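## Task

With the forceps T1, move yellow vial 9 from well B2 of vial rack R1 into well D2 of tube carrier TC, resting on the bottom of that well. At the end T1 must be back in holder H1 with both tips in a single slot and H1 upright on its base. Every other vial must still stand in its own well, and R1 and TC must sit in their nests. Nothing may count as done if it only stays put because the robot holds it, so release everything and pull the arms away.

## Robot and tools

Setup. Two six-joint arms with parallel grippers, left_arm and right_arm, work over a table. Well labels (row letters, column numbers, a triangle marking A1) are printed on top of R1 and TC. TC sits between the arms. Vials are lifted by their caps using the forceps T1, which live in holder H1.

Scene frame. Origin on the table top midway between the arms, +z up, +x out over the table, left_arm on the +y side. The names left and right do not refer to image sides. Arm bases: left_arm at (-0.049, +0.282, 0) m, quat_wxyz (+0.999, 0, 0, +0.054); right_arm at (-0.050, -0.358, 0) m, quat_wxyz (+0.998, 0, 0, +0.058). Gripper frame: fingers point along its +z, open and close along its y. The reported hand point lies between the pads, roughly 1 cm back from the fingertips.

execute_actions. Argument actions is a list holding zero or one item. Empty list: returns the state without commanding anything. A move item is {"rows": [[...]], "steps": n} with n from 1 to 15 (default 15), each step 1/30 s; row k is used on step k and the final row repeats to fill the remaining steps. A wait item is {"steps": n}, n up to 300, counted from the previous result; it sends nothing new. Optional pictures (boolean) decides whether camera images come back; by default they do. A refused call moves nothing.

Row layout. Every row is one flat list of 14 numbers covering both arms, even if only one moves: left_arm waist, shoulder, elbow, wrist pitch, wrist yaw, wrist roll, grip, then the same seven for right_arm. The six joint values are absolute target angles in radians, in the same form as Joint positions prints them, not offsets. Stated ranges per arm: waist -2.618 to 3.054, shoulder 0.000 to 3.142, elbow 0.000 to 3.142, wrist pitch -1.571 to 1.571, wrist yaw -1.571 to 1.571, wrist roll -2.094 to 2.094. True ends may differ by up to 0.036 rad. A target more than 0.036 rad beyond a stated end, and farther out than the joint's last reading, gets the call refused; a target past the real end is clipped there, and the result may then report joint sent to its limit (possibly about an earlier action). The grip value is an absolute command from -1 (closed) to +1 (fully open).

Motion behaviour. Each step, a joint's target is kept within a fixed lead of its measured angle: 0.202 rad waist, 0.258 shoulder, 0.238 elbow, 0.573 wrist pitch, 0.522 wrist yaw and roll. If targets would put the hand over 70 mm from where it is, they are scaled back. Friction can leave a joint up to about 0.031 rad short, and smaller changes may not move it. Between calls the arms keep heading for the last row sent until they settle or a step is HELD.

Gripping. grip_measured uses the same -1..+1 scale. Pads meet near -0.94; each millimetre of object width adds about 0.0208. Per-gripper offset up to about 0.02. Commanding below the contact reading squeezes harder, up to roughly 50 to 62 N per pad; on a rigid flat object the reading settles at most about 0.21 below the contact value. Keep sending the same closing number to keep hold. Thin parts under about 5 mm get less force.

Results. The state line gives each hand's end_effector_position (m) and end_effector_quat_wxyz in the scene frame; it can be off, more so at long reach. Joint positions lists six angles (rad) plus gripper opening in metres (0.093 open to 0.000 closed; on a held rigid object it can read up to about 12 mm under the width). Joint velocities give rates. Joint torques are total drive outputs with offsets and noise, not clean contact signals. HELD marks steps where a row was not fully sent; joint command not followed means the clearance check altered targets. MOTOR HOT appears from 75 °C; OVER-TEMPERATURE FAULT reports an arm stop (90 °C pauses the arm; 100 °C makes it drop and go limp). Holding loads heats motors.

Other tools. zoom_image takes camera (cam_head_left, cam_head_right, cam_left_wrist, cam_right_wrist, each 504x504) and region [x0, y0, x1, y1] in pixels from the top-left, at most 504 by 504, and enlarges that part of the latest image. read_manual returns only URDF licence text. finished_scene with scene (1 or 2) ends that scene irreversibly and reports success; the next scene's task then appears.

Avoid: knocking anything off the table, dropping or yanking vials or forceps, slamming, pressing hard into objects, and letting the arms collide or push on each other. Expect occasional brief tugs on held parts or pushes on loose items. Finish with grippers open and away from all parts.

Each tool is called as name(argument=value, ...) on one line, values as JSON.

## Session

execute_actions(actions=[])

Scene clock: 0.00 s of 12600.00 s.
left_arm: end_effector_position=(+0.2171, +0.2122, +0.2589) grip_measured=+1.000 end_effector_quat_wxyz=(+0.685, -0.023, +0.672, -0.281) | right_arm: end_effector_position=(+0.4633, -0.4466, +0.1964) grip_measured=+0.991 end_effector_quat_wxyz=(-0.045, +0.761, +0.517, +0.390)
Joint positions: left_arm=[-0.216  0.459  0.239  0.318  0.246 -0.448  0.093] | right_arm=[-0.496  2.195  2.161 -1.089 -0.695  1.733  0.093]
Joint velocities: left_arm=[ 0.002  0.012 -0.002  0.051 -0.066 -0.051  0.   ] | right_arm=[-0.002  0.007  0.007 -0.051 -0.022 -0.037  0.   ]
Joint torques (N m, as the arm reports them, + toward a larger angle): no reading
Motor temperatures (°C, as the motors report them): left_arm=[23 32 31 30 23 24] | right_arm=[23 29 29 23 22 24]

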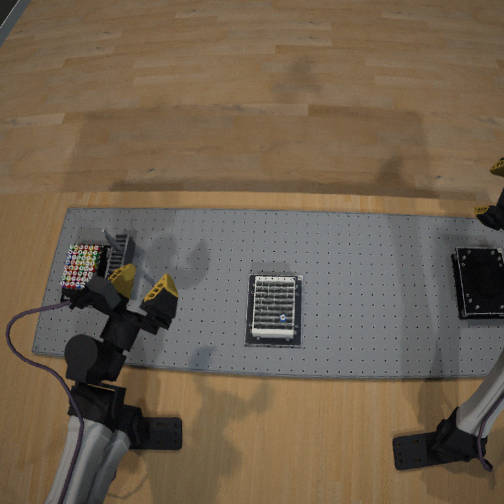

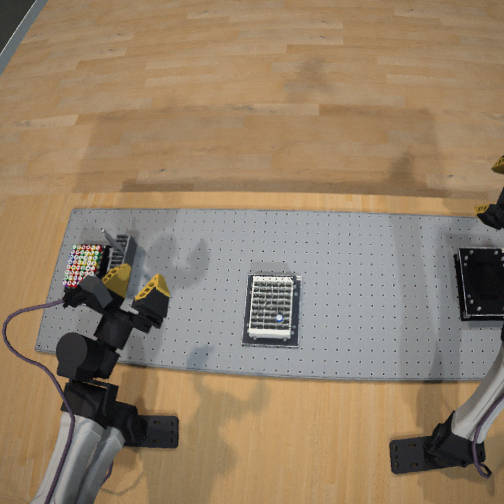

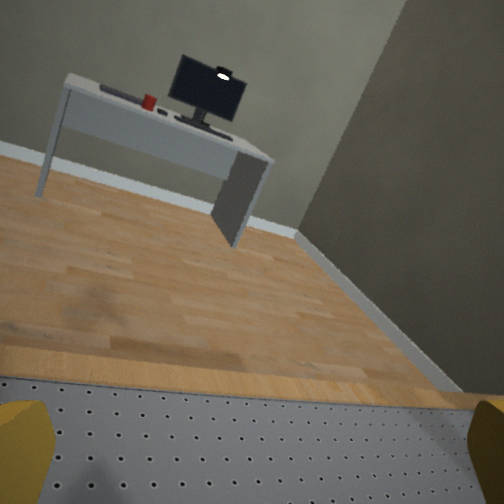

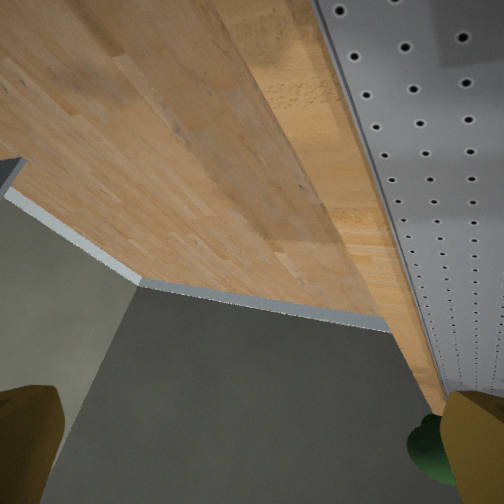

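Similar layout. Move to the same pre-approach view.

execute_actions(actions=[{"rows":[[0.08,1.30,1.20,-0.85,0,0.1,0.2,-0.496,2.195,2.161,-1.089,-0.695,1.733,1]],"steps":15}], pictures=false)

execute_actions(actions=[{"steps":30}], pictures=false)

execute_actions(actions=[{"rows":[[0.084,1.39,1.20,-0.83,0,0.1,0.2,-0.496,2.195,2.161,-1.089,-0.695,1.733,1]],"steps":15}], pictures=false)

execute_actions(actions=[{"steps":20}])

Scene clock: 4.87 s of 12600.00 s.
left_arm: end_effector_position=(+0.3048, +0.3445, +0.2104) grip_measured=+0.201 end_effector_quat_wxyz=(+0.339, -0.050, +0.939, +0.036) | right_arm: end_effector_position=(+0.4633, -0.4466, +0.1964) grip_measured=+0.991 end_effector_quat_wxyz=(-0.045, +0.761, +0.517, +0.390)
Joint positions: left_arm=[ 0.073  1.313  1.183 -0.744  0.015  0.071  0.055] | right_arm=[-0.496  2.195  2.161 -1.089 -0.695  1.733  0.093]
Joint velocities: left_arm=[-0.012 -0.188  0.178 -0.549 -0.066  0.081  0.001] | right_arm=[-0.012 -0.022  0.002 -0.007  0.007 -0.037  0.001]
Joint torques (N m, as the arm reports them, + toward a larger angle): left_arm=[ 0.05 -5.99  9.26  1.22 -0.04  0.09] | right_arm=[ -0.1  -11.66   6.8    1.04  -0.35  -0.05]
Motor temperatures (°C, as the motors report them): left_arm=[23 32 32 31 23 24] | right_arm=[23 31 30 24 22 24]
Steps of this call (steps 1 to 90: nothing new was sent; then 1.37 s passed at rest; steps 91 to 105: all 15 steps of this action). Readings (joint positions):
91: left_arm=[-0.187 0.487 0.278 0.241 0.233 -0.374] | right_arm=[-0.496 2.195 2.161 -1.089 -0.695 1.733]
92: left_arm=[-0.125 0.560 0.349 0.140 0.198 -0.291] | right_arm=[-0.496 2.195 2.161 -1.089 -0.695 1.733]
94: left_arm=[0.004 0.734 0.514 -0.066 0.130 -0.158] | right_arm=[-0.496 2.195 2.161 -1.089 -0.695 1.733]
98: left_arm=[0.073 1.104 0.871 -0.478 0.046 -0.011] | right_arm=[-0.496 2.195 2.161 -1.089 -0.695 1.733]
105: the state above

Scene clock: 5.87 s of 12600.00 s.
left_arm: end_effector_position=(+0.2867, +0.3424, +0.2006) grip_measured=+0.201 end_effector_quat_wxyz=(+0.299, -0.042, +0.952, +0.037) | right_arm: end_effector_position=(+0.4633, -0.4466, +0.1964) grip_measured=+0.991 end_effector_quat_wxyz=(-0.045, +0.761, +0.517, +0.390)
Joint positions: left_arm=[ 0.073  1.306  1.187 -0.839  0.008  0.092  0.055] | right_arm=[-0.496  2.195  2.161 -1.089 -0.695  1.733  0.093]
Joint velocities: left_arm=[-0.002 -0.002  0.002 -0.081 -0.007 -0.051 -0.001] | right_arm=[-0.002 -0.007  0.007 -0.007 -0.022 -0.051  0.001]
Joint torques (N m, as the arm reports them, + toward a larger angle): left_arm=[-0.06 -6.09  9.66  1.33 -0.05  0.11] | right_arm=[ -0.14 -11.71   7.06   1.    -0.38  -0.02]
Motor temperatures (°C, as the motors report them): left_arm=[23 32 32 31 23 24] | right_arm=[23 31 30 24 22 24]
Steps of this call (steps 1 to 30: the robot went on to your last target). Readings (joint positions):
1: left_arm=[0.073 1.308 1.186 -0.759 0.014 0.075] | right_arm=[-0.496 2.195 2.161 -1.089 -0.695 1.733]
2: left_arm=[0.073 1.306 1.187 -0.773 0.012 0.078] | right_arm=[-0.496 2.195 2.161 -1.089 -0.695 1.733]
4: left_arm=[0.073 1.306 1.187 -0.798 0.011 0.083] | right_arm=[-0.496 2.195 2.161 -1.089 -0.695 1.733]
8: left_arm=[0.073 1.306 1.187 -0.825 0.009 0.088] | right_arm=[-0.496 2.195 2.161 -1.089 -0.695 1.733]
30: the state above
All arms were judged still, so your last target was given up. Only a new action makes them travel on or press farther. Fingers that are still opening or closing keep moving.

Scene clock: 6.37 s of 12600.00 s.
left_arm: end_effector_position=(+0.2946, +0.3439, +0.1749) grip_measured=+0.201 end_effector_quat_wxyz=(+0.262, -0.042, +0.963, +0.032) | right_arm: end_effector_position=(+0.4633, -0.4466, +0.1964) grip_measured=+0.991 end_effector_quat_wxyz=(-0.045, +0.761, +0.517, +0.390)
Joint positions: left_arm=[ 0.073  1.392  1.192 -0.835  0.008  0.092  0.055] | right_arm=[-0.496  2.195  2.161 -1.089 -0.695  1.733  0.093]
Joint velocities: left_arm=[-0.007 -0.007 -0.022  0.066  0.037  0.007 -0.001] | right_arm=[-0.012 -0.002 -0.007 -0.081 -0.007 -0.051  0.   ]
Joint torques (N m, as the arm reports them, + toward a larger angle): left_arm=[ 0.25 -6.81  9.25  1.41 -0.05  0.11] | right_arm=[ -0.13 -11.8    6.87   1.    -0.31  -0.06]
Motor temperatures (°C, as the motors report them): left_arm=[23 32 32 31 23 24] | right_arm=[23 32 30 24 22 24]
Steps of this call (steps 1 to 15: all 15 steps of this action). Readings (joint positions):
1: left_arm=[0.073 1.313 1.188 -0.840 0.008 0.092] | right_arm=[-0.496 2.195 2.161 -1.089 -0.695 1.733]
2: left_arm=[0.073 1.327 1.191 -0.838 0.008 0.092] | right_arm=[-0.496 2.195 2.161 -1.089 -0.695 1.733]
4: left_arm=[0.073 1.361 1.192 -0.835 0.008 0.092] | right_arm=[-0.496 2.195 2.161 -1.089 -0.695 1.733]
8: left_arm=[0.073 1.392 1.192 -0.835 0.008 0.092] | right_arm=[-0.496 2.195 2.161 -1.089 -0.695 1.733]
15: the state above

Scene clock: 7.03 s of 12600.00 s.
left_arm: end_effector_position=(+0.2946, +0.3439, +0.1749) grip_measured=+0.201 end_effector_quat_wxyz=(+0.262, -0.042, +0.963, +0.032) | right_arm: end_effector_position=(+0.4633, -0.4466, +0.1964) grip_measured=+0.991 end_effector_quat_wxyz=(-0.045, +0.761, +0.517, +0.390)
Joint positions: left_arm=[ 0.073  1.392  1.192 -0.835  0.008  0.092  0.055] | right_arm=[-0.496  2.195  2.161 -1.089 -0.695  1.733  0.093]
Joint velocities: left_arm=[-0.017 -0.007 -0.007 -0.051 -0.066  0.022 -0.   ] | right_arm=[ 0.007 -0.002 -0.002  0.007 -0.022 -0.022  0.   ]
Joint torques (N m, as the arm reports them, + toward a larger angle): left_arm=[ 0.19 -6.44  9.37  1.34 -0.03  0.09] | right_arm=[ -0.1  -11.73   6.77   1.04  -0.36  -0.05]
Motor temperatures (°C, as the motors report them): left_arm=[23 32 32 31 23 24] | right_arm=[23 32 30 24 22 24]
Steps of this call (steps 1 to 15: the robot went on to your last target; steps 16 to 20: nothing new was sent). Readings (joint positions):
1: left_arm=[0.073 1.392 1.192 -0.835 0.008 0.092] | right_arm=[-0.496 2.195 2.161 -1.089 -0.695 1.733]
2: left_arm=[0.073 1.392 1.192 -0.835 0.008 0.092] | right_arm=[-0.496 2.195 2.161 -1.089 -0.695 1.733]
4: left_arm=[0.073 1.392 1.192 -0.835 0.008 0.092] | right_arm=[-0.496 2.195 2.161 -1.089 -0.695 1.733]
8: left_arm=[0.073 1.392 1.192 -0.835 0.008 0.092] | right_arm=[-0.496 2.195 2.161 -1.089 -0.695 1.733]
20: the state above
All arms were judged still, so your last target was given up. Only a new action makes them travel on or press farther. Fingers that are still opening or closing keep moving.

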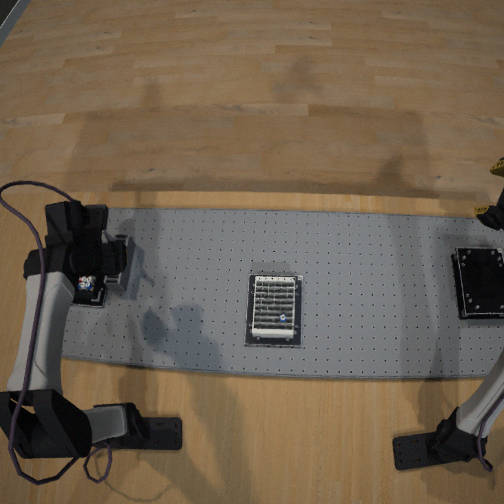

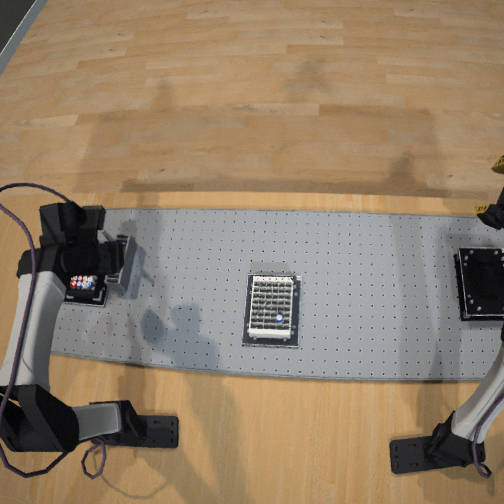

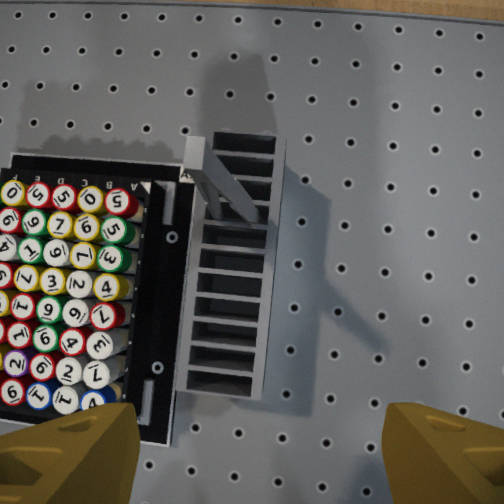

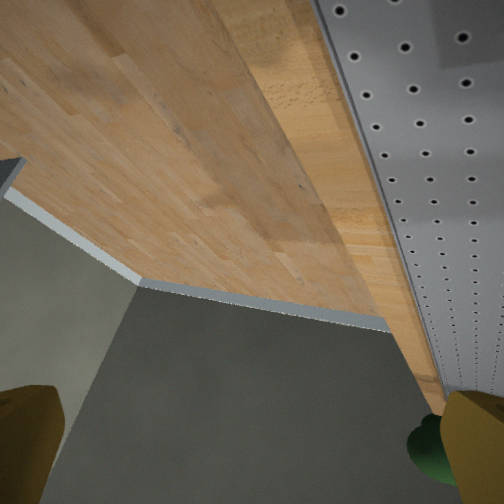

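execute_actions(actions=[{"rows":[[0.113,1.39,1.20,-0.83,0,0.1,0.2,-0.496,2.195,2.161,-1.089,-0.695,1.733,1],[0.113,1.39,1.20,-0.83,0,0.1,0.2,-0.496,2.195,2.161,-1.089,-0.695,1.733,1],[0.113,1.39,1.20,-0.83,0,0.1,0.2,-0.496,2.195,2.161,-1.089,-0.695,1.733,1],[0.113,1.39,1.20,-0.83,0,0.1,0.2,-0.496,2.195,2.161,-1.089,-0.695,1.733,1],[0.113,1.45,1.205,-0.76,0,0.1,0.2,-0.496,2.195,2.161,-1.089,-0.695,1.733,1],[0.113,1.45,1.205,-0.76,0,0.1,0.2,-0.496,2.195,2.161,-1.089,-0.695,1.733,1],[0.113,1.51,1.21,-0.70,0,0.1,0.2,-0.496,2.195,2.161,-1.089,-0.695,1.733,1],[0.113,1.51,1.21,-0.70,0,0.1,0.2,-0.496,2.195,2.161,-1.089,-0.695,1.733,1],[0.113,1.57,1.215,-0.64,0,0.1,0.2,-0.496,2.195,2.161,-1.089,-0.695,1.733,1],[0.113,1.57,1.215,-0.64,0,0.1,0.2,-0.496,2.195,2.161,-1.089,-0.695,1.733,1],[0.113,1.63,1.22,-0.585,0,0.1,0.2,-0.496,2.195,2.161,-1.089,-0.695,1.733,1],[0.113,1.63,1.22,-0.585,0,0.1,0.2,-0.496,2.195,2.161,-1.089,-0.695,1.733,1],[0.113,1.685,1.225,-0.535,0,0.1,0.2,-0.496,2.195,2.161,-1.089,-0.695,1.733,1]],"steps":15}], pictures=false)

execute_actions(actions=[{"steps":30}])

Scene clock: 14.87 s of 12600.00 s.
left_arm: end_effector_position=(+0.3471, +0.3670, +0.1042) grip_measured=+0.201 end_effector_quat_wxyz=(+0.237, -0.058, +0.969, +0.034) | right_arm: end_effector_position=(+0.4633, -0.4466, +0.1964) grip_measured=+0.991 end_effector_quat_wxyz=(-0.045, +0.761, +0.517, +0.390)
Joint positions: left_arm=[ 0.105  1.671  1.202 -0.619  0.005  0.092  0.055] | right_arm=[-0.496  2.195  2.161 -1.089 -0.695  1.733  0.093]
Joint velocities: left_arm=[ 0.007  0.657 -0.007  0.374 -0.007 -0.022  0.   ] | right_arm=[-0.002 -0.007  0.012 -0.022 -0.051  0.037  0.001]
Joint torques (N m, as the arm reports them, + toward a larger angle): left_arm=[ -0.07 -11.7   10.39   1.45   0.01   0.1 ] | right_arm=[ -0.02 -11.85   7.12   1.04  -0.34   0.03]
Motor temperatures (°C, as the motors report them): left_arm=[23 33 33 32 23 24] | right_arm=[23 35 31 24 22 24]
Steps of this call (steps 1 to 90: nothing new was sent; then 4.33 s passed at rest; steps 91 to 105: all 15 steps of this action). Readings (joint positions):
91: left_arm=[0.077 1.392 1.192 -0.835 0.008 0.092] | right_arm=[-0.496 2.195 2.161 -1.089 -0.695 1.733]
92: left_arm=[0.085 1.392 1.192 -0.835 0.008 0.092] | right_arm=[-0.496 2.195 2.161 -1.089 -0.695 1.733]
94: left_arm=[0.100 1.392 1.192 -0.835 0.006 0.092] | right_arm=[-0.496 2.195 2.161 -1.089 -0.695 1.733]
98: left_arm=[0.105 1.446 1.195 -0.784 0.005 0.092] | right_arm=[-0.496 2.195 2.161 -1.089 -0.695 1.733]
105: the state above

Scene clock: 15.87 s of 12600.00 s.
left_arm: end_effector_position=(+0.3605, +0.3699, +0.1007) grip_measured=+0.201 end_effector_quat_wxyz=(+0.255, -0.058, +0.965, +0.037) | right_arm: end_effector_position=(+0.4633, -0.4466, +0.1964) grip_measured=+0.991 end_effector_quat_wxyz=(-0.045, +0.761, +0.517, +0.390)
Joint positions: left_arm=[ 0.105  1.7    1.202 -0.553  0.005  0.092  0.055] | right_arm=[-0.496  2.195  2.161 -1.089 -0.695  1.733  0.093]
Joint velocities: left_arm=[-0.017  0.007  0.007  0.022 -0.037 -0.037 -0.001] | right_arm=[ 0.002  0.017  0.007 -0.037 -0.022  0.037  0.   ]
Joint torques (N m, as the arm reports them, + toward a larger angle): left_arm=[  0.1  -11.08  10.53   1.47   0.01   0.08] | right_arm=[ -0.04 -11.87   6.77   1.03  -0.35  -0.05]
Motor temperatures (°C, as the motors report them): left_arm=[23 33 33 32 23 24] | right_arm=[23 35 31 24 22 24]
Steps of this call (steps 1 to 30: the robot went on to your last target). Readings (joint positions):
1: left_arm=[0.105 1.689 1.202 -0.608 0.005 0.092] | right_arm=[-0.496 2.195 2.161 -1.089 -0.695 1.733]
2: left_arm=[0.105 1.699 1.202 -0.600 0.005 0.092] | right_arm=[-0.496 2.195 2.161 -1.089 -0.695 1.733]
4: left_arm=[0.105 1.701 1.202 -0.587 0.005 0.092] | right_arm=[-0.496 2.195 2.161 -1.089 -0.695 1.733]
8: left_arm=[0.105 1.700 1.202 -0.564 0.005 0.092] | right_arm=[-0.496 2.195 2.161 -1.089 -0.695 1.733]
30: the state above
All arms were judged still, so your last target was given up. Only a new action makes them travel on or press farther. Fingers that are still opening or closing keep moving.

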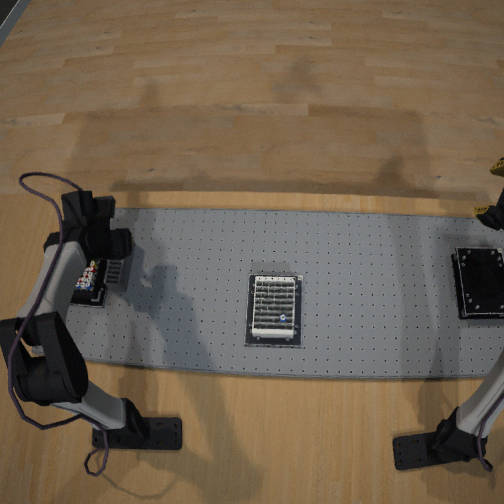

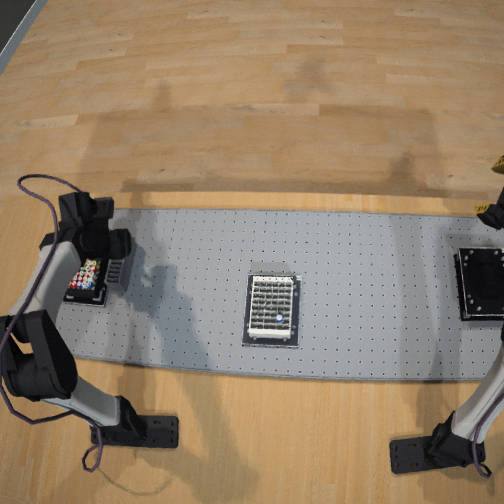

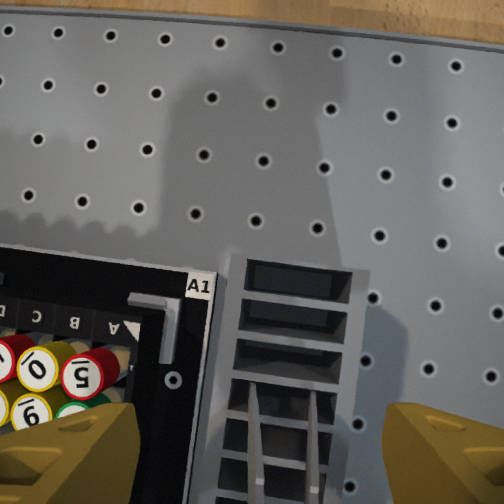

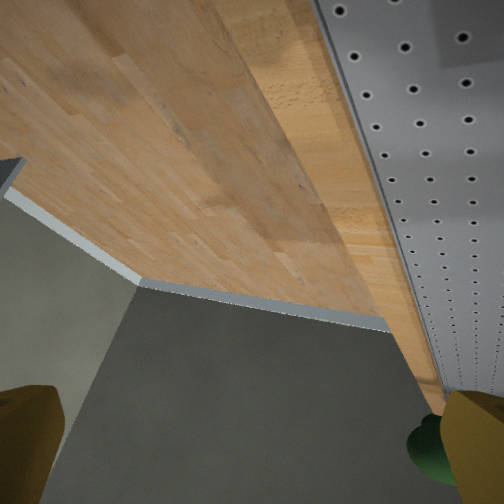

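execute_actions(actions=[{"rows":[[0.083,1.668,1.225,-0.545,0,0.1,0.2,-0.496,2.195,2.161,-1.089,-0.695,1.733,1]],"steps":15}])

execute_actions(actions=[{"rows":[[0.083,1.668,1.225,-0.545,0,0.1,-0.8,-0.496,2.195,2.161,-1.089,-0.695,1.733,1]],"steps":15}], pictures=false)

execute_actions(actions=[{"steps":10}])

Scene clock: 21.10 s of 12600.00 s.
left_arm: end_effector_position=(+0.3618, +0.3647, +0.1067) grip_measured=+0.201 end_effector_quat_wxyz=(+0.262, -0.051, +0.963, +0.036) | right_arm: end_effector_position=(+0.4633, -0.4466, +0.1964) grip_measured=+0.991 end_effector_quat_wxyz=(-0.045, +0.761, +0.517, +0.390)
Joint positions: left_arm=[ 0.092  1.685  1.202 -0.552  0.005  0.092  0.055] | right_arm=[-0.496  2.195  2.161 -1.089 -0.695  1.733  0.093]
Joint velocities: left_arm=[-0.027 -0.012 -0.007  0.022  0.022 -0.037  0.   ] | right_arm=[-0.007 -0.017 -0.002 -0.007  0.022 -0.066 -0.   ]
Joint torques (N m, as the arm reports them, + toward a larger angle): left_arm=[ -1.32 -10.93  10.52   1.4   -0.01   0.05] | right_arm=[ -0.11 -11.77   7.03   1.    -0.35  -0.02]
Motor temperatures (°C, as the motors report them): left_arm=[23 34 34 32 23 24] | right_arm=[23 36 31 24 22 24]
Steps of this call (steps 1 to 90: nothing new was sent; then 1.73 s passed at rest; steps 91 to 105: all 15 steps of this action). Readings (joint positions):
91: left_arm=[0.104 1.699 1.202 -0.552 0.005 0.092] | right_arm=[-0.496 2.195 2.161 -1.089 -0.695 1.733]
92: left_arm=[0.101 1.697 1.202 -0.552 0.005 0.092] | right_arm=[-0.496 2.195 2.161 -1.089 -0.695 1.733]
94: left_arm=[0.095 1.691 1.202 -0.552 0.005 0.092] | right_arm=[-0.496 2.195 2.161 -1.089 -0.695 1.733]
98: left_arm=[0.092 1.685 1.202 -0.552 0.005 0.092] | right_arm=[-0.496 2.195 2.161 -1.089 -0.695 1.733]
105: the state above

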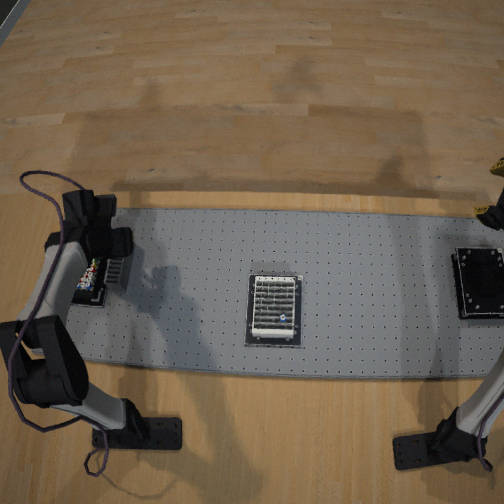

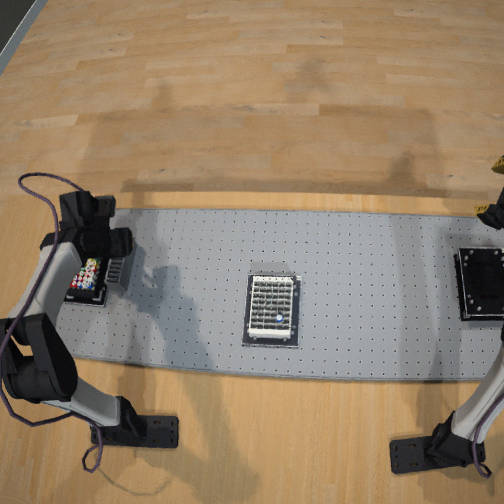

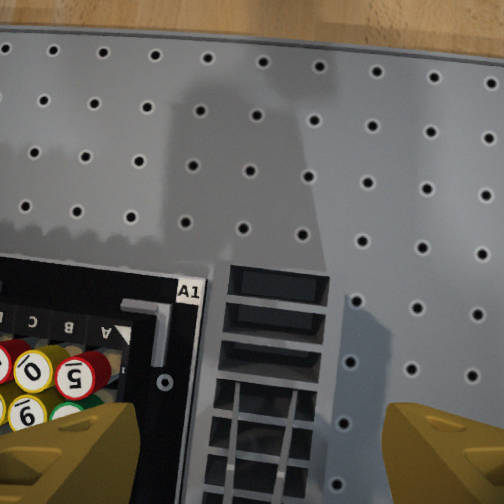

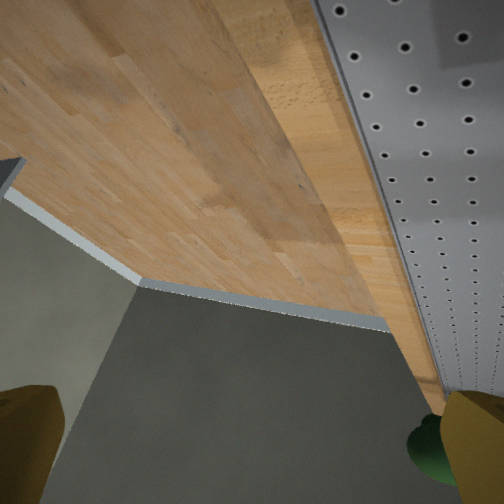

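Scene clock: 21.60 s of 12600.00 s.
left_arm: end_effector_position=(+0.3618, +0.3647, +0.1067) grip_measured=-0.798 end_effector_quat_wxyz=(+0.262, -0.051, +0.963, +0.036) | right_arm: end_effector_position=(+0.4633, -0.4466, +0.1964) grip_measured=+0.991 end_effector_quat_wxyz=(-0.045, +0.761, +0.517, +0.390)
Joint positions: left_arm=[ 0.092  1.685  1.202 -0.552  0.005  0.093  0.007] | right_arm=[-0.496  2.195  2.161 -1.089 -0.695  1.733  0.093]
Joint velocities: left_arm=[-0.012  0.007 -0.002 -0.022 -0.022 -0.037 -0.001] | right_arm=[-0.017 -0.012 -0.017 -0.022  0.007 -0.037 -0.   ]
Joint torques (N m, as the arm reports them, + toward a larger angle): left_arm=[ -1.05 -10.93  10.58   1.41  -0.04   0.11] | right_arm=[ -0.18 -11.8    7.01   1.02  -0.35  -0.02]
Motor temperatures (°C, as the motors report them): left_arm=[23 34 34 32 23 24] | right_arm=[23 36 32 24 22 24]
Steps of this call (steps 1 to 15: all 15 steps of this action). Readings (joint positions):
1: left_arm=[0.092 1.685 1.202 -0.552 0.005 0.092] | right_arm=[-0.496 2.195 2.161 -1.089 -0.695 1.733]
2: left_arm=[0.092 1.685 1.202 -0.552 0.005 0.092] | right_arm=[-0.496 2.195 2.161 -1.089 -0.695 1.733]
4: left_arm=[0.092 1.685 1.202 -0.552 0.005 0.093] | right_arm=[-0.496 2.195 2.161 -1.089 -0.695 1.733]
8: left_arm=[0.092 1.685 1.202 -0.552 0.005 0.093] | right_arm=[-0.496 2.195 2.161 -1.089 -0.695 1.733]
15: the state above

Scene clock: 21.93 s of 12600.00 s.
left_arm: end_effector_position=(+0.3618, +0.3647, +0.1067) grip_measured=-0.798 end_effector_quat_wxyz=(+0.262, -0.051, +0.963, +0.036) | right_arm: end_effector_position=(+0.4633, -0.4466, +0.1964) grip_measured=+0.991 end_effector_quat_wxyz=(-0.045, +0.761, +0.517, +0.390)
Joint positions: left_arm=[ 0.092  1.685  1.202 -0.552  0.005  0.093  0.007] | right_arm=[-0.496  2.195  2.161 -1.089 -0.695  1.733  0.093]
Joint velocities: left_arm=[-0.002 -0.007 -0.012  0.022  0.007 -0.007  0.001] | right_arm=[-0.012 -0.007  0.002  0.007  0.022 -0.037 -0.001]
Joint torques (N m, as the arm reports them, + toward a larger angle): left_arm=[ -1.17 -10.95  10.4    1.38  -0.02   0.1 ] | right_arm=[ -0.2  -11.79   6.84   1.02  -0.35  -0.02]
Motor temperatures (°C, as the motors report them): left_arm=[23 35 34 32 23 24] | right_arm=[23 37 32 24 22 24]
Steps of this call (steps 1 to 10: the robot went on to your last target). Readings (joint positions):
1: left_arm=[0.092 1.685 1.202 -0.552 0.005 0.093] | right_arm=[-0.496 2.195 2.161 -1.089 -0.695 1.733]
2: left_arm=[0.092 1.685 1.202 -0.552 0.005 0.093] | right_arm=[-0.496 2.195 2.161 -1.089 -0.695 1.733]
4: left_arm=[0.092 1.685 1.202 -0.552 0.005 0.093] | right_arm=[-0.496 2.195 2.161 -1.089 -0.695 1.733]
8: left_arm=[0.092 1.685 1.202 -0.552 0.005 0.093] | right_arm=[-0.496 2.195 2.161 -1.089 -0.695 1.733]
10: the state above

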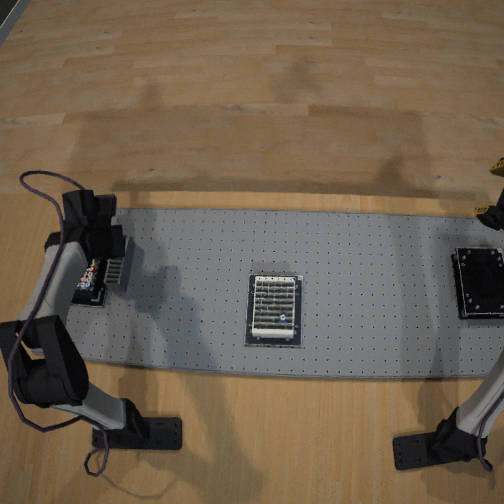

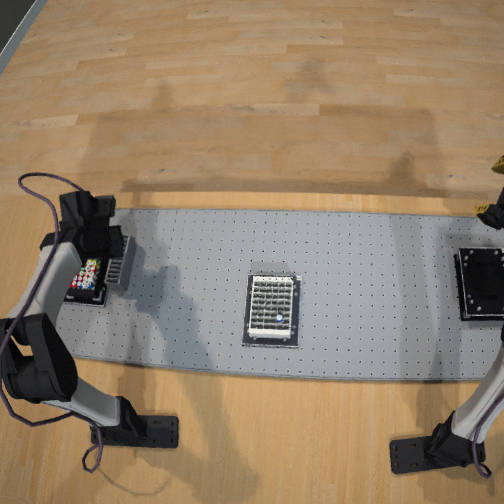

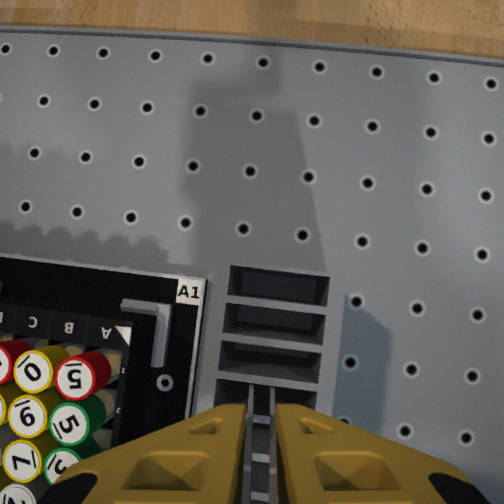

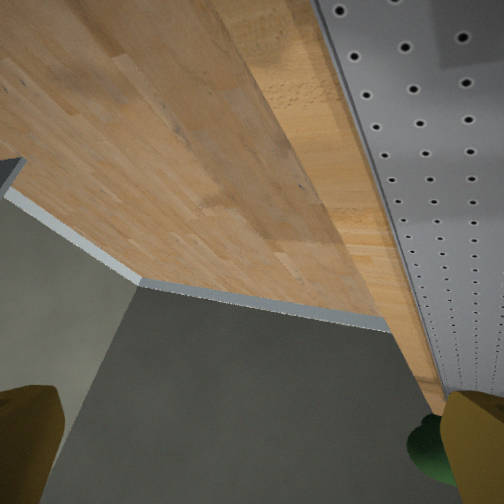

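execute_actions(actions=[{"rows":[[0.09,1.668,1.24,-0.575,0,0.1,-0.8,-0.496,2.195,2.161,-1.089,-0.695,1.733,1],[0.09,1.665,1.255,-0.595,0,0.1,-0.8,-0.496,2.195,2.161,-1.089,-0.695,1.733,1],[0.09,1.662,1.27,-0.615,0,0.1,-0.8,-0.496,2.195,2.161,-1.089,-0.695,1.733,1],[0.09,1.66,1.285,-0.635,0,0.1,-0.8,-0.496,2.195,2.161,-1.089,-0.695,1.733,1],[0.09,1.657,1.30,-0.655,0,0.1,-0.8,-0.496,2.195,2.161,-1.089,-0.695,1.733,1],[0.09,1.654,1.315,-0.675,0,0.1,-0.8,-0.496,2.195,2.161,-1.089,-0.695,1.733,1],[0.09,1.652,1.333,-0.70,0,0.1,-0.8,-0.496,2.195,2.161,-1.089,-0.695,1.733,1],[0.09,1.65,1.35,-0.72,0,0.1,-0.8,-0.496,2.195,2.161,-1.089,-0.695,1.733,1],[0.09,1.65,1.37,-0.74,0,0.1,-0.8,-0.496,2.195,2.161,-1.089,-0.695,1.733,1],[0.09,1.65,1.39,-0.76,0,0.1,-0.8,-0.496,2.195,2.161,-1.089,-0.695,1.733,1],[0.09,1.65,1.41,-0.78,0,0.1,-0.8,-0.496,2.195,2.161,-1.089,-0.695,1.733,1],[0.09,1.65,1.43,-0.80,0,0.1,-0.8,-0.496,2.195,2.161,-1.089,-0.695,1.733,1],[0.09,1.65,1.45,-0.82,0,0.1,-0.8,-0.496,2.195,2.161,-1.089,-0.695,1.733,1],[0.09,1.65,1.465,-0.84,0,0.1,-0.8,-0.496,2.195,2.161,-1.089,-0.695,1.733,1]],"steps":15}], pictures=false)

execute_actions(actions=[{"rows":[[0.09,1.65,1.465,-0.84,0,0.1,-0.8,-0.496,2.195,2.161,-1.089,-0.695,1.733,1],[0.09,1.65,1.465,-0.84,0,0.1,-0.8,-0.496,2.195,2.161,-1.089,-0.695,1.733,1],[0.09,1.65,1.465,-0.84,0,0.1,-0.8,-0.496,2.195,2.161,-1.089,-0.695,1.733,1],[0.09,1.65,1.465,-0.84,0,0.1,-0.8,-0.496,2.195,2.161,-1.089,-0.695,1.733,1],[0.12,1.65,1.465,-0.84,0,0.1,-0.8,-0.496,2.195,2.161,-1.089,-0.695,1.733,1],[0.15,1.65,1.465,-0.84,0,0.1,-0.8,-0.496,2.195,2.161,-1.089,-0.695,1.733,1],[0.18,1.65,1.465,-0.84,0,0.1,-0.8,-0.496,2.195,2.161,-1.089,-0.695,1.733,1],[0.21,1.65,1.465,-0.84,0,0.1,-0.8,-0.496,2.195,2.161,-1.089,-0.695,1.733,1],[0.24,1.65,1.465,-0.84,0,0.1,-0.8,-0.496,2.195,2.161,-1.089,-0.695,1.733,1],[0.272,1.65,1.465,-0.84,0,0.1,-0.8,-0.496,2.195,2.161,-1.089,-0.695,1.733,1]],"steps":15}], pictures=false)

execute_actions(actions=[{"rows":[[0.272,1.65,1.465,-0.84,0,0.1,-0.74,-0.496,2.195,2.161,-1.089,-0.695,1.733,1]],"steps":15}])

Scene clock: 36.90 s of 12600.00 s.
left_arm: end_effector_position=(+0.3714, +0.3667, +0.1727) grip_measured=-0.798 end_effector_quat_wxyz=(+0.278, -0.051, +0.959, +0.039) | right_arm: end_effector_position=(+0.4633, -0.4466, +0.1964) grip_measured=+0.991 end_effector_quat_wxyz=(-0.045, +0.761, +0.517, +0.390)
Joint positions: left_arm=[ 0.092  1.669  1.431 -0.766  0.005  0.093  0.007] | right_arm=[-0.496  2.195  2.161 -1.089 -0.695  1.733  0.093]
Joint velocities: left_arm=[-0.002 -0.071  0.374 -0.3    0.037  0.037 -0.   ] | right_arm=[ 0.002 -0.012  0.012 -0.037 -0.037 -0.007 -0.001]
Joint torques (N m, as the arm reports them, + toward a larger angle): left_arm=[ -0.7  -10.88   9.67   1.09  -0.01   0.07] | right_arm=[ -0.2  -11.82   7.13   1.05  -0.36  -0.02]
Motor temperatures (°C, as the motors report them): left_arm=[23 37 36 32 23 24] | right_arm=[23 40 33 25 22 24]
Steps of this call (steps 1 to 15: the robot went on to your last target; steps 16 to 90: nothing new was sent; then 11.47 s passed at rest; steps 91 to 105: all 15 steps of this action). Readings (joint positions):
91: left_arm=[0.092 1.685 1.205 -0.555 0.005 0.093] | right_arm=[-0.496 2.195 2.161 -1.089 -0.695 1.733]
92: left_arm=[0.092 1.685 1.211 -0.563 0.005 0.093] | right_arm=[-0.496 2.195 2.161 -1.089 -0.695 1.733]
94: left_arm=[0.092 1.685 1.234 -0.587 0.005 0.093] | right_arm=[-0.496 2.195 2.161 -1.089 -0.695 1.733]
98: left_arm=[0.092 1.680 1.299 -0.646 0.005 0.093] | right_arm=[-0.496 2.195 2.161 -1.089 -0.695 1.733]
105: the state above

Scene clock: 37.40 s of 12600.00 s.
left_arm: end_effector_position=(+0.3388, +0.4415, +0.1753) grip_measured=-0.798 end_effector_quat_wxyz=(+0.255, -0.142, +0.954, +0.065) | right_arm: end_effector_position=(+0.4633, -0.4466, +0.1964) grip_measured=+0.991 end_effector_quat_wxyz=(-0.045, +0.761, +0.517, +0.390)
Joint positions: left_arm=[ 0.28   1.66   1.45  -0.827 -0.004  0.093  0.007] | right_arm=[-0.496  2.195  2.161 -1.089 -0.695  1.733  0.093]
Joint velocities: left_arm=[-0.007  0.007 -0.027 -0.051 -0.022 -0.007 -0.001] | right_arm=[ 0.007 -0.002 -0.012  0.037 -0.007  0.007  0.001]
Joint torques (N m, as the arm reports them, + toward a larger angle): left_arm=[ -1.14 -10.24  10.14   1.22   0.03   0.03] | right_arm=[ -0.05 -11.82   7.04   1.02  -0.38  -0.06]
Motor temperatures (°C, as the motors report them): left_arm=[23 37 36 32 23 24] | right_arm=[23 40 33 25 22 24]
Steps of this call (steps 1 to 15: all 15 steps of this action). Readings (joint positions):
1: left_arm=[0.092 1.665 1.441 -0.775 0.005 0.093] | right_arm=[-0.496 2.195 2.161 -1.089 -0.695 1.733]
2: left_arm=[0.092 1.662 1.447 -0.782 0.005 0.093] | right_arm=[-0.496 2.195 2.161 -1.089 -0.695 1.733]
4: left_arm=[0.092 1.660 1.450 -0.796 0.005 0.093] | right_arm=[-0.496 2.195 2.161 -1.089 -0.695 1.733]
8: left_arm=[0.139 1.660 1.450 -0.818 0.008 0.093] | right_arm=[-0.496 2.195 2.161 -1.089 -0.695 1.733]
15: the state above

Scene clock: 37.90 s of 12600.00 s.
left_arm: end_effector_position=(+0.3382, +0.4407, +0.1748) grip_measured=-0.741 end_effector_quat_wxyz=(+0.254, -0.142, +0.955, +0.064) | right_arm: end_effector_position=(+0.4633, -0.4466, +0.1964) grip_measured=+0.991 end_effector_quat_wxyz=(-0.045, +0.761, +0.517, +0.390)
Joint positions: left_arm=[ 0.279  1.66   1.45  -0.831 -0.004  0.093  0.01 ] | right_arm=[-0.496  2.195  2.161 -1.089 -0.695  1.733  0.093]
Joint velocities: left_arm=[-0.007 -0.007  0.012 -0.066  0.007  0.007 -0.   ] | right_arm=[-0.002  0.007  0.007  0.037  0.007  0.095  0.   ]
Joint torques (N m, as the arm reports them, + toward a larger angle): left_arm=[ -1.04 -10.25  10.01   1.24   0.08   0.07] | right_arm=[ -0.05 -11.57   6.88   0.99  -0.38  -0.05]
Motor temperatures (°C, as the motors report them): left_arm=[23 37 36 32 23 24] | right_arm=[23 40 33 25 22 24]
Steps of this call (steps 1 to 15: all 15 steps of this action). Readings (joint positions):
1: left_arm=[0.279 1.660 1.450 -0.828 -0.004 0.093] | right_arm=[-0.496 2.195 2.161 -1.089 -0.695 1.733]
2: left_arm=[0.279 1.660 1.450 -0.829 -0.004 0.093] | right_arm=[-0.496 2.195 2.161 -1.089 -0.695 1.733]
4: left_arm=[0.279 1.660 1.450 -0.830 -0.004 0.093] | right_arm=[-0.496 2.195 2.161 -1.089 -0.695 1.733]
8: left_arm=[0.279 1.660 1.450 -0.831 -0.004 0.093] | right_arm=[-0.496 2.195 2.161 -1.089 -0.695 1.733]
15: the state above

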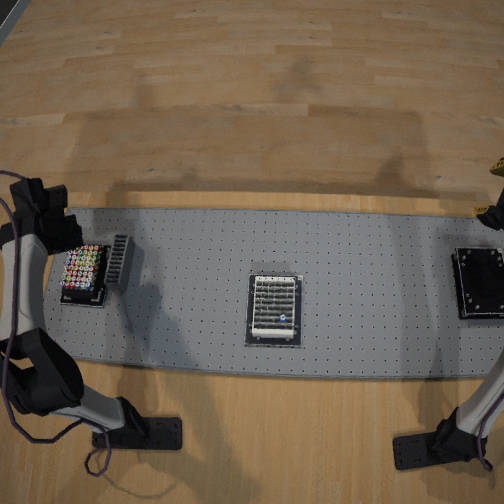

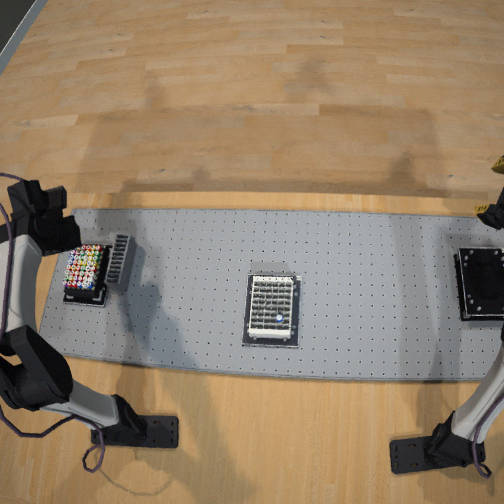

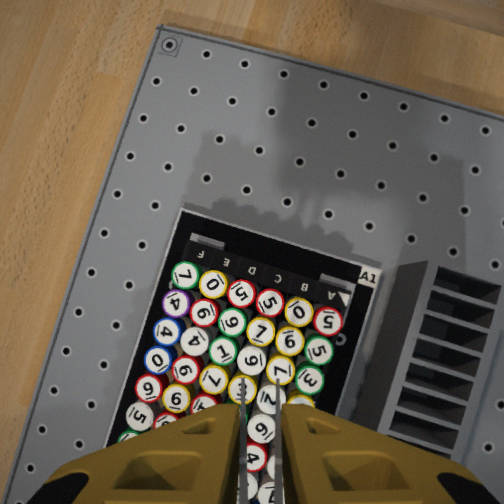

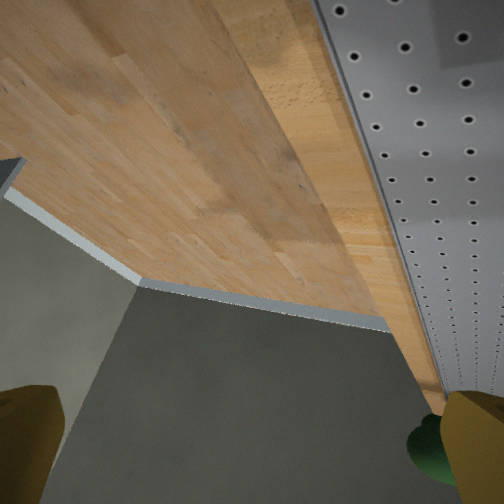

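execute_actions(actions=[{"rows":[[0.238,1.65,1.465,-0.82,0,0.1,-0.74,-0.496,2.195,2.161,-1.089,-0.695,1.733,1],[0.238,1.65,1.465,-0.82,0,0.1,-0.74,-0.496,2.195,2.161,-1.089,-0.695,1.733,1],[0.238,1.65,1.465,-0.80,0,0.1,-0.74,-0.496,2.195,2.161,-1.089,-0.695,1.733,1],[0.238,1.67,1.465,-0.78,0,0.1,-0.74,-0.496,2.195,2.161,-1.089,-0.695,1.733,1],[0.238,1.67,1.465,-0.78,0,0.1,-0.74,-0.496,2.195,2.161,-1.089,-0.695,1.733,1],[0.238,1.695,1.46,-0.765,0,0.1,-0.74,-0.496,2.195,2.161,-1.089,-0.695,1.733,1]],"steps":15}], pictures=false)

execute_actions(actions=[{"steps":20}])

zoom_image(camera="cam_left_wrist", region=[160, 300, 360, 440])

Scene clock: 42.40 s of 12600.00 s.
left_arm: end_effector_position=(+0.3534, +0.4307, +0.1676) grip_measured=-0.741 end_effector_quat_wxyz=(+0.260, -0.125, +0.956, +0.061) | right_arm: end_effector_position=(+0.4633, -0.4466, +0.1964) grip_measured=+0.991 end_effector_quat_wxyz=(-0.045, +0.761, +0.517, +0.390)
Joint positions: left_arm=[ 0.244  1.691  1.45  -0.789 -0.003  0.093  0.01 ] | right_arm=[-0.496  2.195  2.161 -1.089 -0.695  1.733  0.093]
Joint velocities: left_arm=[ 0.012 -0.002 -0.002  0.022 -0.051 -0.007  0.001] | right_arm=[ 0.007  0.007 -0.007 -0.081 -0.007 -0.066  0.001]
Joint torques (N m, as the arm reports them, + toward a larger angle): left_arm=[-1.17 -9.27  9.7   1.51  0.08  0.09] | right_arm=[ -0.02 -11.61   6.95   1.03  -0.35  -0.08]
Motor temperatures (°C, as the motors report them): left_arm=[23 38 36 32 23 24] | right_arm=[23 41 33 25 22 24]
Steps of this call (steps 1 to 15: the robot went on to your last target; steps 16 to 90: nothing new was sent; then 1.00 s passed at rest; steps 91 to 105: all 15 steps of this action). Readings (joint positions):
91: left_arm=[0.276 1.660 1.450 -0.831 -0.005 0.093] | right_arm=[-0.496 2.195 2.161 -1.089 -0.695 1.733]
92: left_arm=[0.269 1.660 1.450 -0.831 -0.005 0.093] | right_arm=[-0.496 2.195 2.161 -1.089 -0.695 1.733]
94: left_arm=[0.253 1.660 1.450 -0.826 -0.005 0.093] | right_arm=[-0.496 2.195 2.161 -1.089 -0.695 1.733]
98: left_arm=[0.244 1.671 1.450 -0.801 -0.003 0.093] | right_arm=[-0.496 2.195 2.161 -1.089 -0.695 1.733]
105: the state above

Scene clock: 43.07 s of 12600.00 s.
left_arm: end_effector_position=(+0.3543, +0.4310, +0.1681) grip_measured=-0.741 end_effector_quat_wxyz=(+0.262, -0.125, +0.955, +0.061) | right_arm: end_effector_position=(+0.4633, -0.4466, +0.1964) grip_measured=+0.991 end_effector_quat_wxyz=(-0.045, +0.761, +0.517, +0.390)
Joint positions: left_arm=[ 0.244  1.691  1.45  -0.785 -0.003  0.093  0.01 ] | right_arm=[-0.496  2.195  2.161 -1.089 -0.695  1.733  0.093]
Joint velocities: left_arm=[-0.007  0.007 -0.012  0.037 -0.051  0.051 -0.001] | right_arm=[-0.007 -0.012 -0.022  0.007  0.022 -0.066  0.001]
Joint torques (N m, as the arm reports them, + toward a larger angle): left_arm=[-1.08 -9.54  9.52  1.5   0.07  0.13] | right_arm=[  0.06 -11.86   6.99   1.03  -0.39  -0.01]
Motor temperatures (°C, as the motors report them): left_arm=[23 38 36 32 23 24] | right_arm=[23 41 33 25 22 24]
Steps of this call (steps 1 to 15: the robot went on to your last target; steps 16 to 20: nothing new was sent). Readings (joint positions):
1: left_arm=[0.244 1.691 1.450 -0.788 -0.003 0.093] | right_arm=[-0.496 2.195 2.161 -1.089 -0.695 1.733]
2: left_arm=[0.244 1.691 1.450 -0.787 -0.003 0.093] | right_arm=[-0.496 2.195 2.161 -1.089 -0.695 1.733]
4: left_arm=[0.244 1.691 1.450 -0.786 -0.003 0.093] | right_arm=[-0.496 2.195 2.161 -1.089 -0.695 1.733]
8: left_arm=[0.244 1.691 1.450 -0.785 -0.003 0.093] | right_arm=[-0.496 2.195 2.161 -1.089 -0.695 1.733]
20: the state above
All arms were judged still, so your last target was given up. Only a new action makes them travel on or press farther. Fingers that are still opening or closing keep moving.

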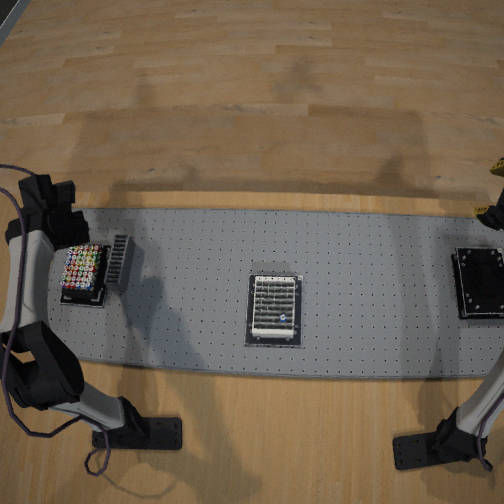

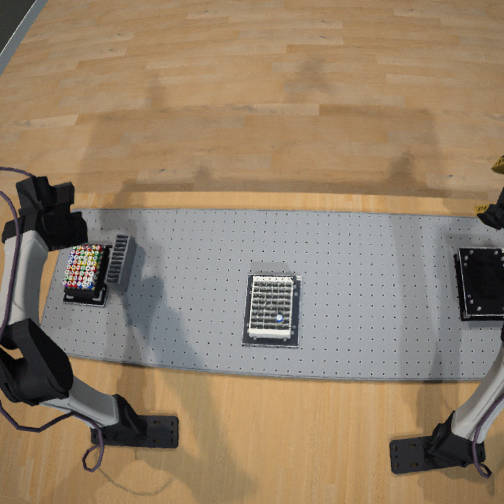

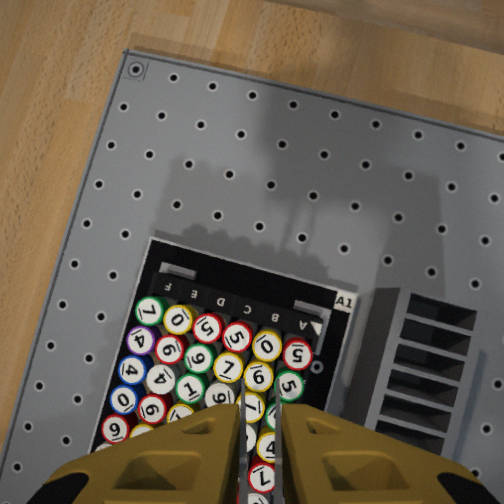

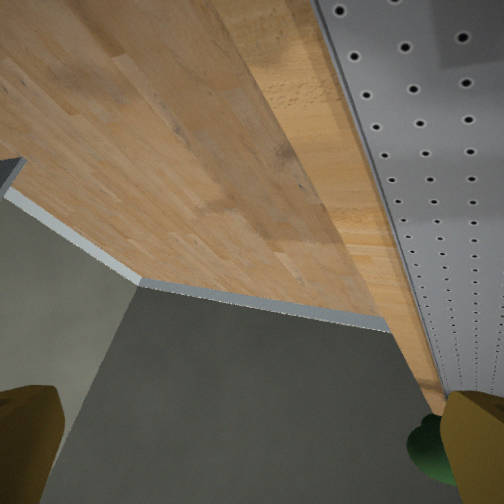

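Region (160, 300, 360, 440) of cam_left_wrist's 504x504 image, scaled by 2.520, with more detail than that image has; it fills the top 353 rows of this view, and the rest is white.

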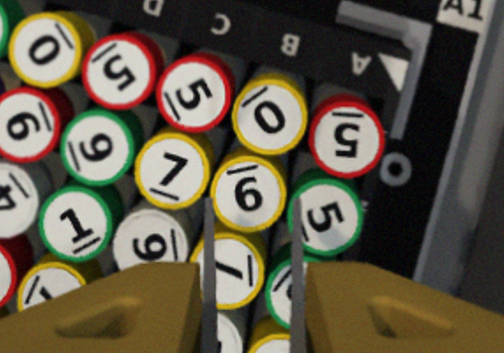

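execute_actions(actions=[{"rows":[[0.24,1.69,1.42,-0.77,0,0.1,-0.74,-0.496,2.195,2.161,-1.089,-0.695,1.733,1],[0.24,1.69,1.42,-0.77,0,0.1,-0.74,-0.496,2.195,2.161,-1.089,-0.695,1.733,1],[0.24,1.69,1.42,-0.77,0,0.1,-0.74,-0.496,2.195,2.161,-1.089,-0.695,1.733,1],[0.24,1.69,1.395,-0.74,0,0.1,-0.74,-0.496,2.195,2.161,-1.089,-0.695,1.733,1],[0.24,1.69,1.395,-0.74,0,0.1,-0.74,-0.496,2.195,2.161,-1.089,-0.695,1.733,1],[0.24,1.69,1.395,-0.74,0,0.1,-0.74,-0.496,2.195,2.161,-1.089,-0.695,1.733,1],[0.24,1.69,1.37,-0.712,0,0.1,-0.74,-0.496,2.195,2.161,-1.089,-0.695,1.733,1]],"steps":15}], pictures=false)

execute_actions(actions=[{"steps":20}], pictures=true)

zoom_image(camera="cam_left_wrist", region=[160, 300, 360, 440])

Scene clock: 48.40 s of 12600.00 s.
left_arm: end_effector_position=(+0.3536, +0.4307, +0.1526) grip_measured=-0.741 end_effector_quat_wxyz=(+0.262, -0.125, +0.955, +0.061) | right_arm: end_effector_position=(+0.4633, -0.4466, +0.1964) grip_measured=+0.991 end_effector_quat_wxyz=(-0.045, +0.761, +0.517, +0.390)
Joint positions: left_arm=[ 0.244  1.691  1.389 -0.725 -0.003  0.093  0.01 ] | right_arm=[-0.496  2.195  2.161 -1.089 -0.695  1.733  0.093]
Joint velocities: left_arm=[-0.002  0.017  0.007  0.022 -0.022 -0.007 -0.001] | right_arm=[-0.012  0.012 -0.002  0.051  0.051  0.051 -0.001]
Joint torques (N m, as the arm reports them, + toward a larger angle): left_arm=[-0.82 -9.7   7.07  1.41  0.06  0.06] | right_arm=[  0.12 -11.91   6.98   1.    -0.35  -0.03]
Motor temperatures (°C, as the motors report them): left_arm=[23 38 36 32 23 24] | right_arm=[23 42 33 25 22 24]
Steps of this call (steps 1 to 90: nothing new was sent; then 1.83 s passed at rest; steps 91 to 105: all 15 steps of this action). Readings (joint positions):
91: left_arm=[0.244 1.691 1.447 -0.783 -0.003 0.093] | right_arm=[-0.496 2.195 2.161 -1.089 -0.695 1.733]
92: left_arm=[0.244 1.691 1.444 -0.782 -0.003 0.093] | right_arm=[-0.496 2.195 2.161 -1.089 -0.695 1.733]
94: left_arm=[0.244 1.691 1.432 -0.777 -0.003 0.093] | right_arm=[-0.496 2.195 2.161 -1.089 -0.695 1.733]
98: left_arm=[0.244 1.691 1.401 -0.751 -0.003 0.093] | right_arm=[-0.496 2.195 2.161 -1.089 -0.695 1.733]
105: the state above

Scene clock: 49.07 s of 12600.00 s.
left_arm: end_effector_position=(+0.3539, +0.4309, +0.1526) grip_measured=-0.741 end_effector_quat_wxyz=(+0.262, -0.125, +0.955, +0.061) | right_arm: end_effector_position=(+0.4633, -0.4466, +0.1964) grip_measured=+0.991 end_effector_quat_wxyz=(-0.045, +0.761, +0.517, +0.390)
Joint positions: left_arm=[ 0.244  1.691  1.388 -0.722 -0.003  0.093  0.01 ] | right_arm=[-0.496  2.195  2.161 -1.089 -0.695  1.733  0.093]
Joint velocities: left_arm=[ 0.007 -0.002 -0.007 -0.022  0.022 -0.037  0.   ] | right_arm=[-0.007 -0.007 -0.022 -0.007 -0.007  0.022  0.   ]
Joint torques (N m, as the arm reports them, + toward a larger angle): left_arm=[-0.84 -9.83  6.93  1.4   0.08  0.09] | right_arm=[  0.17 -11.91   6.86   1.    -0.34  -0.02]
Motor temperatures (°C, as the motors report them): left_arm=[23 38 36 32 23 24] | right_arm=[23 42 33 25 22 24]
Steps of this call (steps 1 to 15: the robot went on to your last target; steps 16 to 20: nothing new was sent). Readings (joint positions):
1: left_arm=[0.244 1.691 1.389 -0.724 -0.003 0.093] | right_arm=[-0.496 2.195 2.161 -1.089 -0.695 1.733]
2: left_arm=[0.244 1.691 1.388 -0.724 -0.003 0.093] | right_arm=[-0.496 2.195 2.161 -1.089 -0.695 1.733]
4: left_arm=[0.244 1.691 1.388 -0.723 -0.003 0.093] | right_arm=[-0.496 2.195 2.161 -1.089 -0.695 1.733]
8: left_arm=[0.244 1.691 1.388 -0.722 -0.003 0.093] | right_arm=[-0.496 2.195 2.161 -1.089 -0.695 1.733]
20: the state above
All arms were judged still, so your last target was given up. Only a new action makes them travel on or press farther. Fingers that are still opening or closing keep moving.

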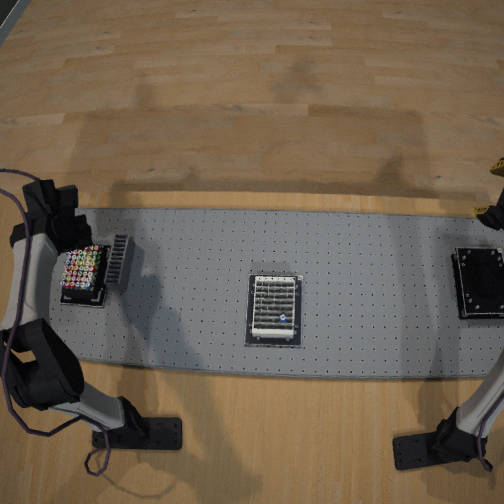

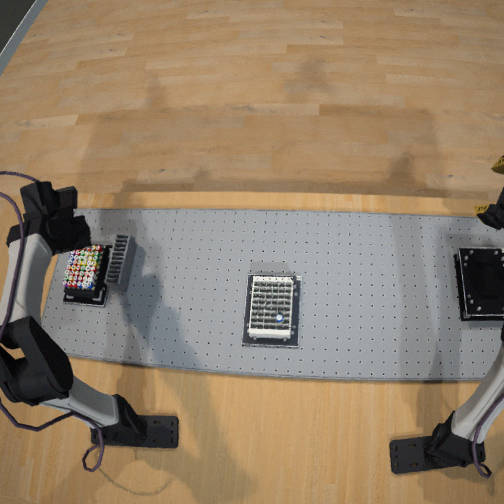

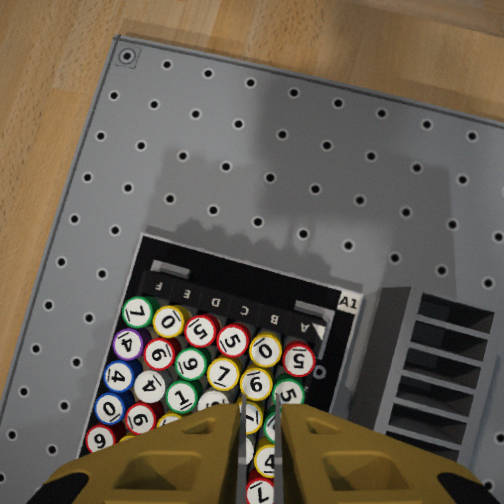

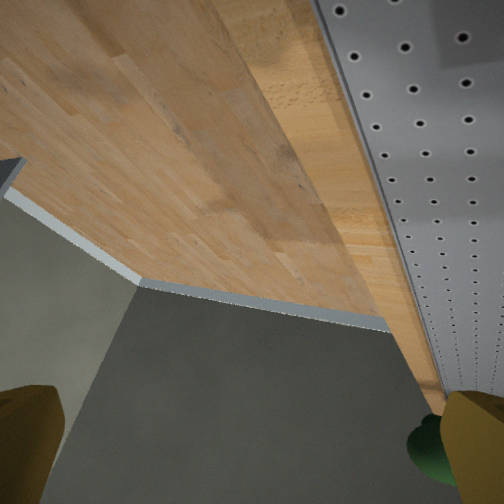

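Region (160, 300, 360, 440) of cam_left_wrist's 504x504 image, scaled by 2.520, with more detail than that image has; it fills the top 353 rows of this view, and the rest is white.

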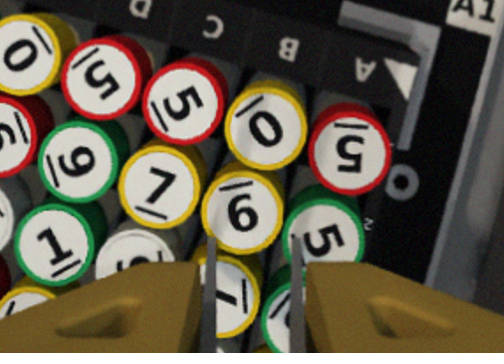

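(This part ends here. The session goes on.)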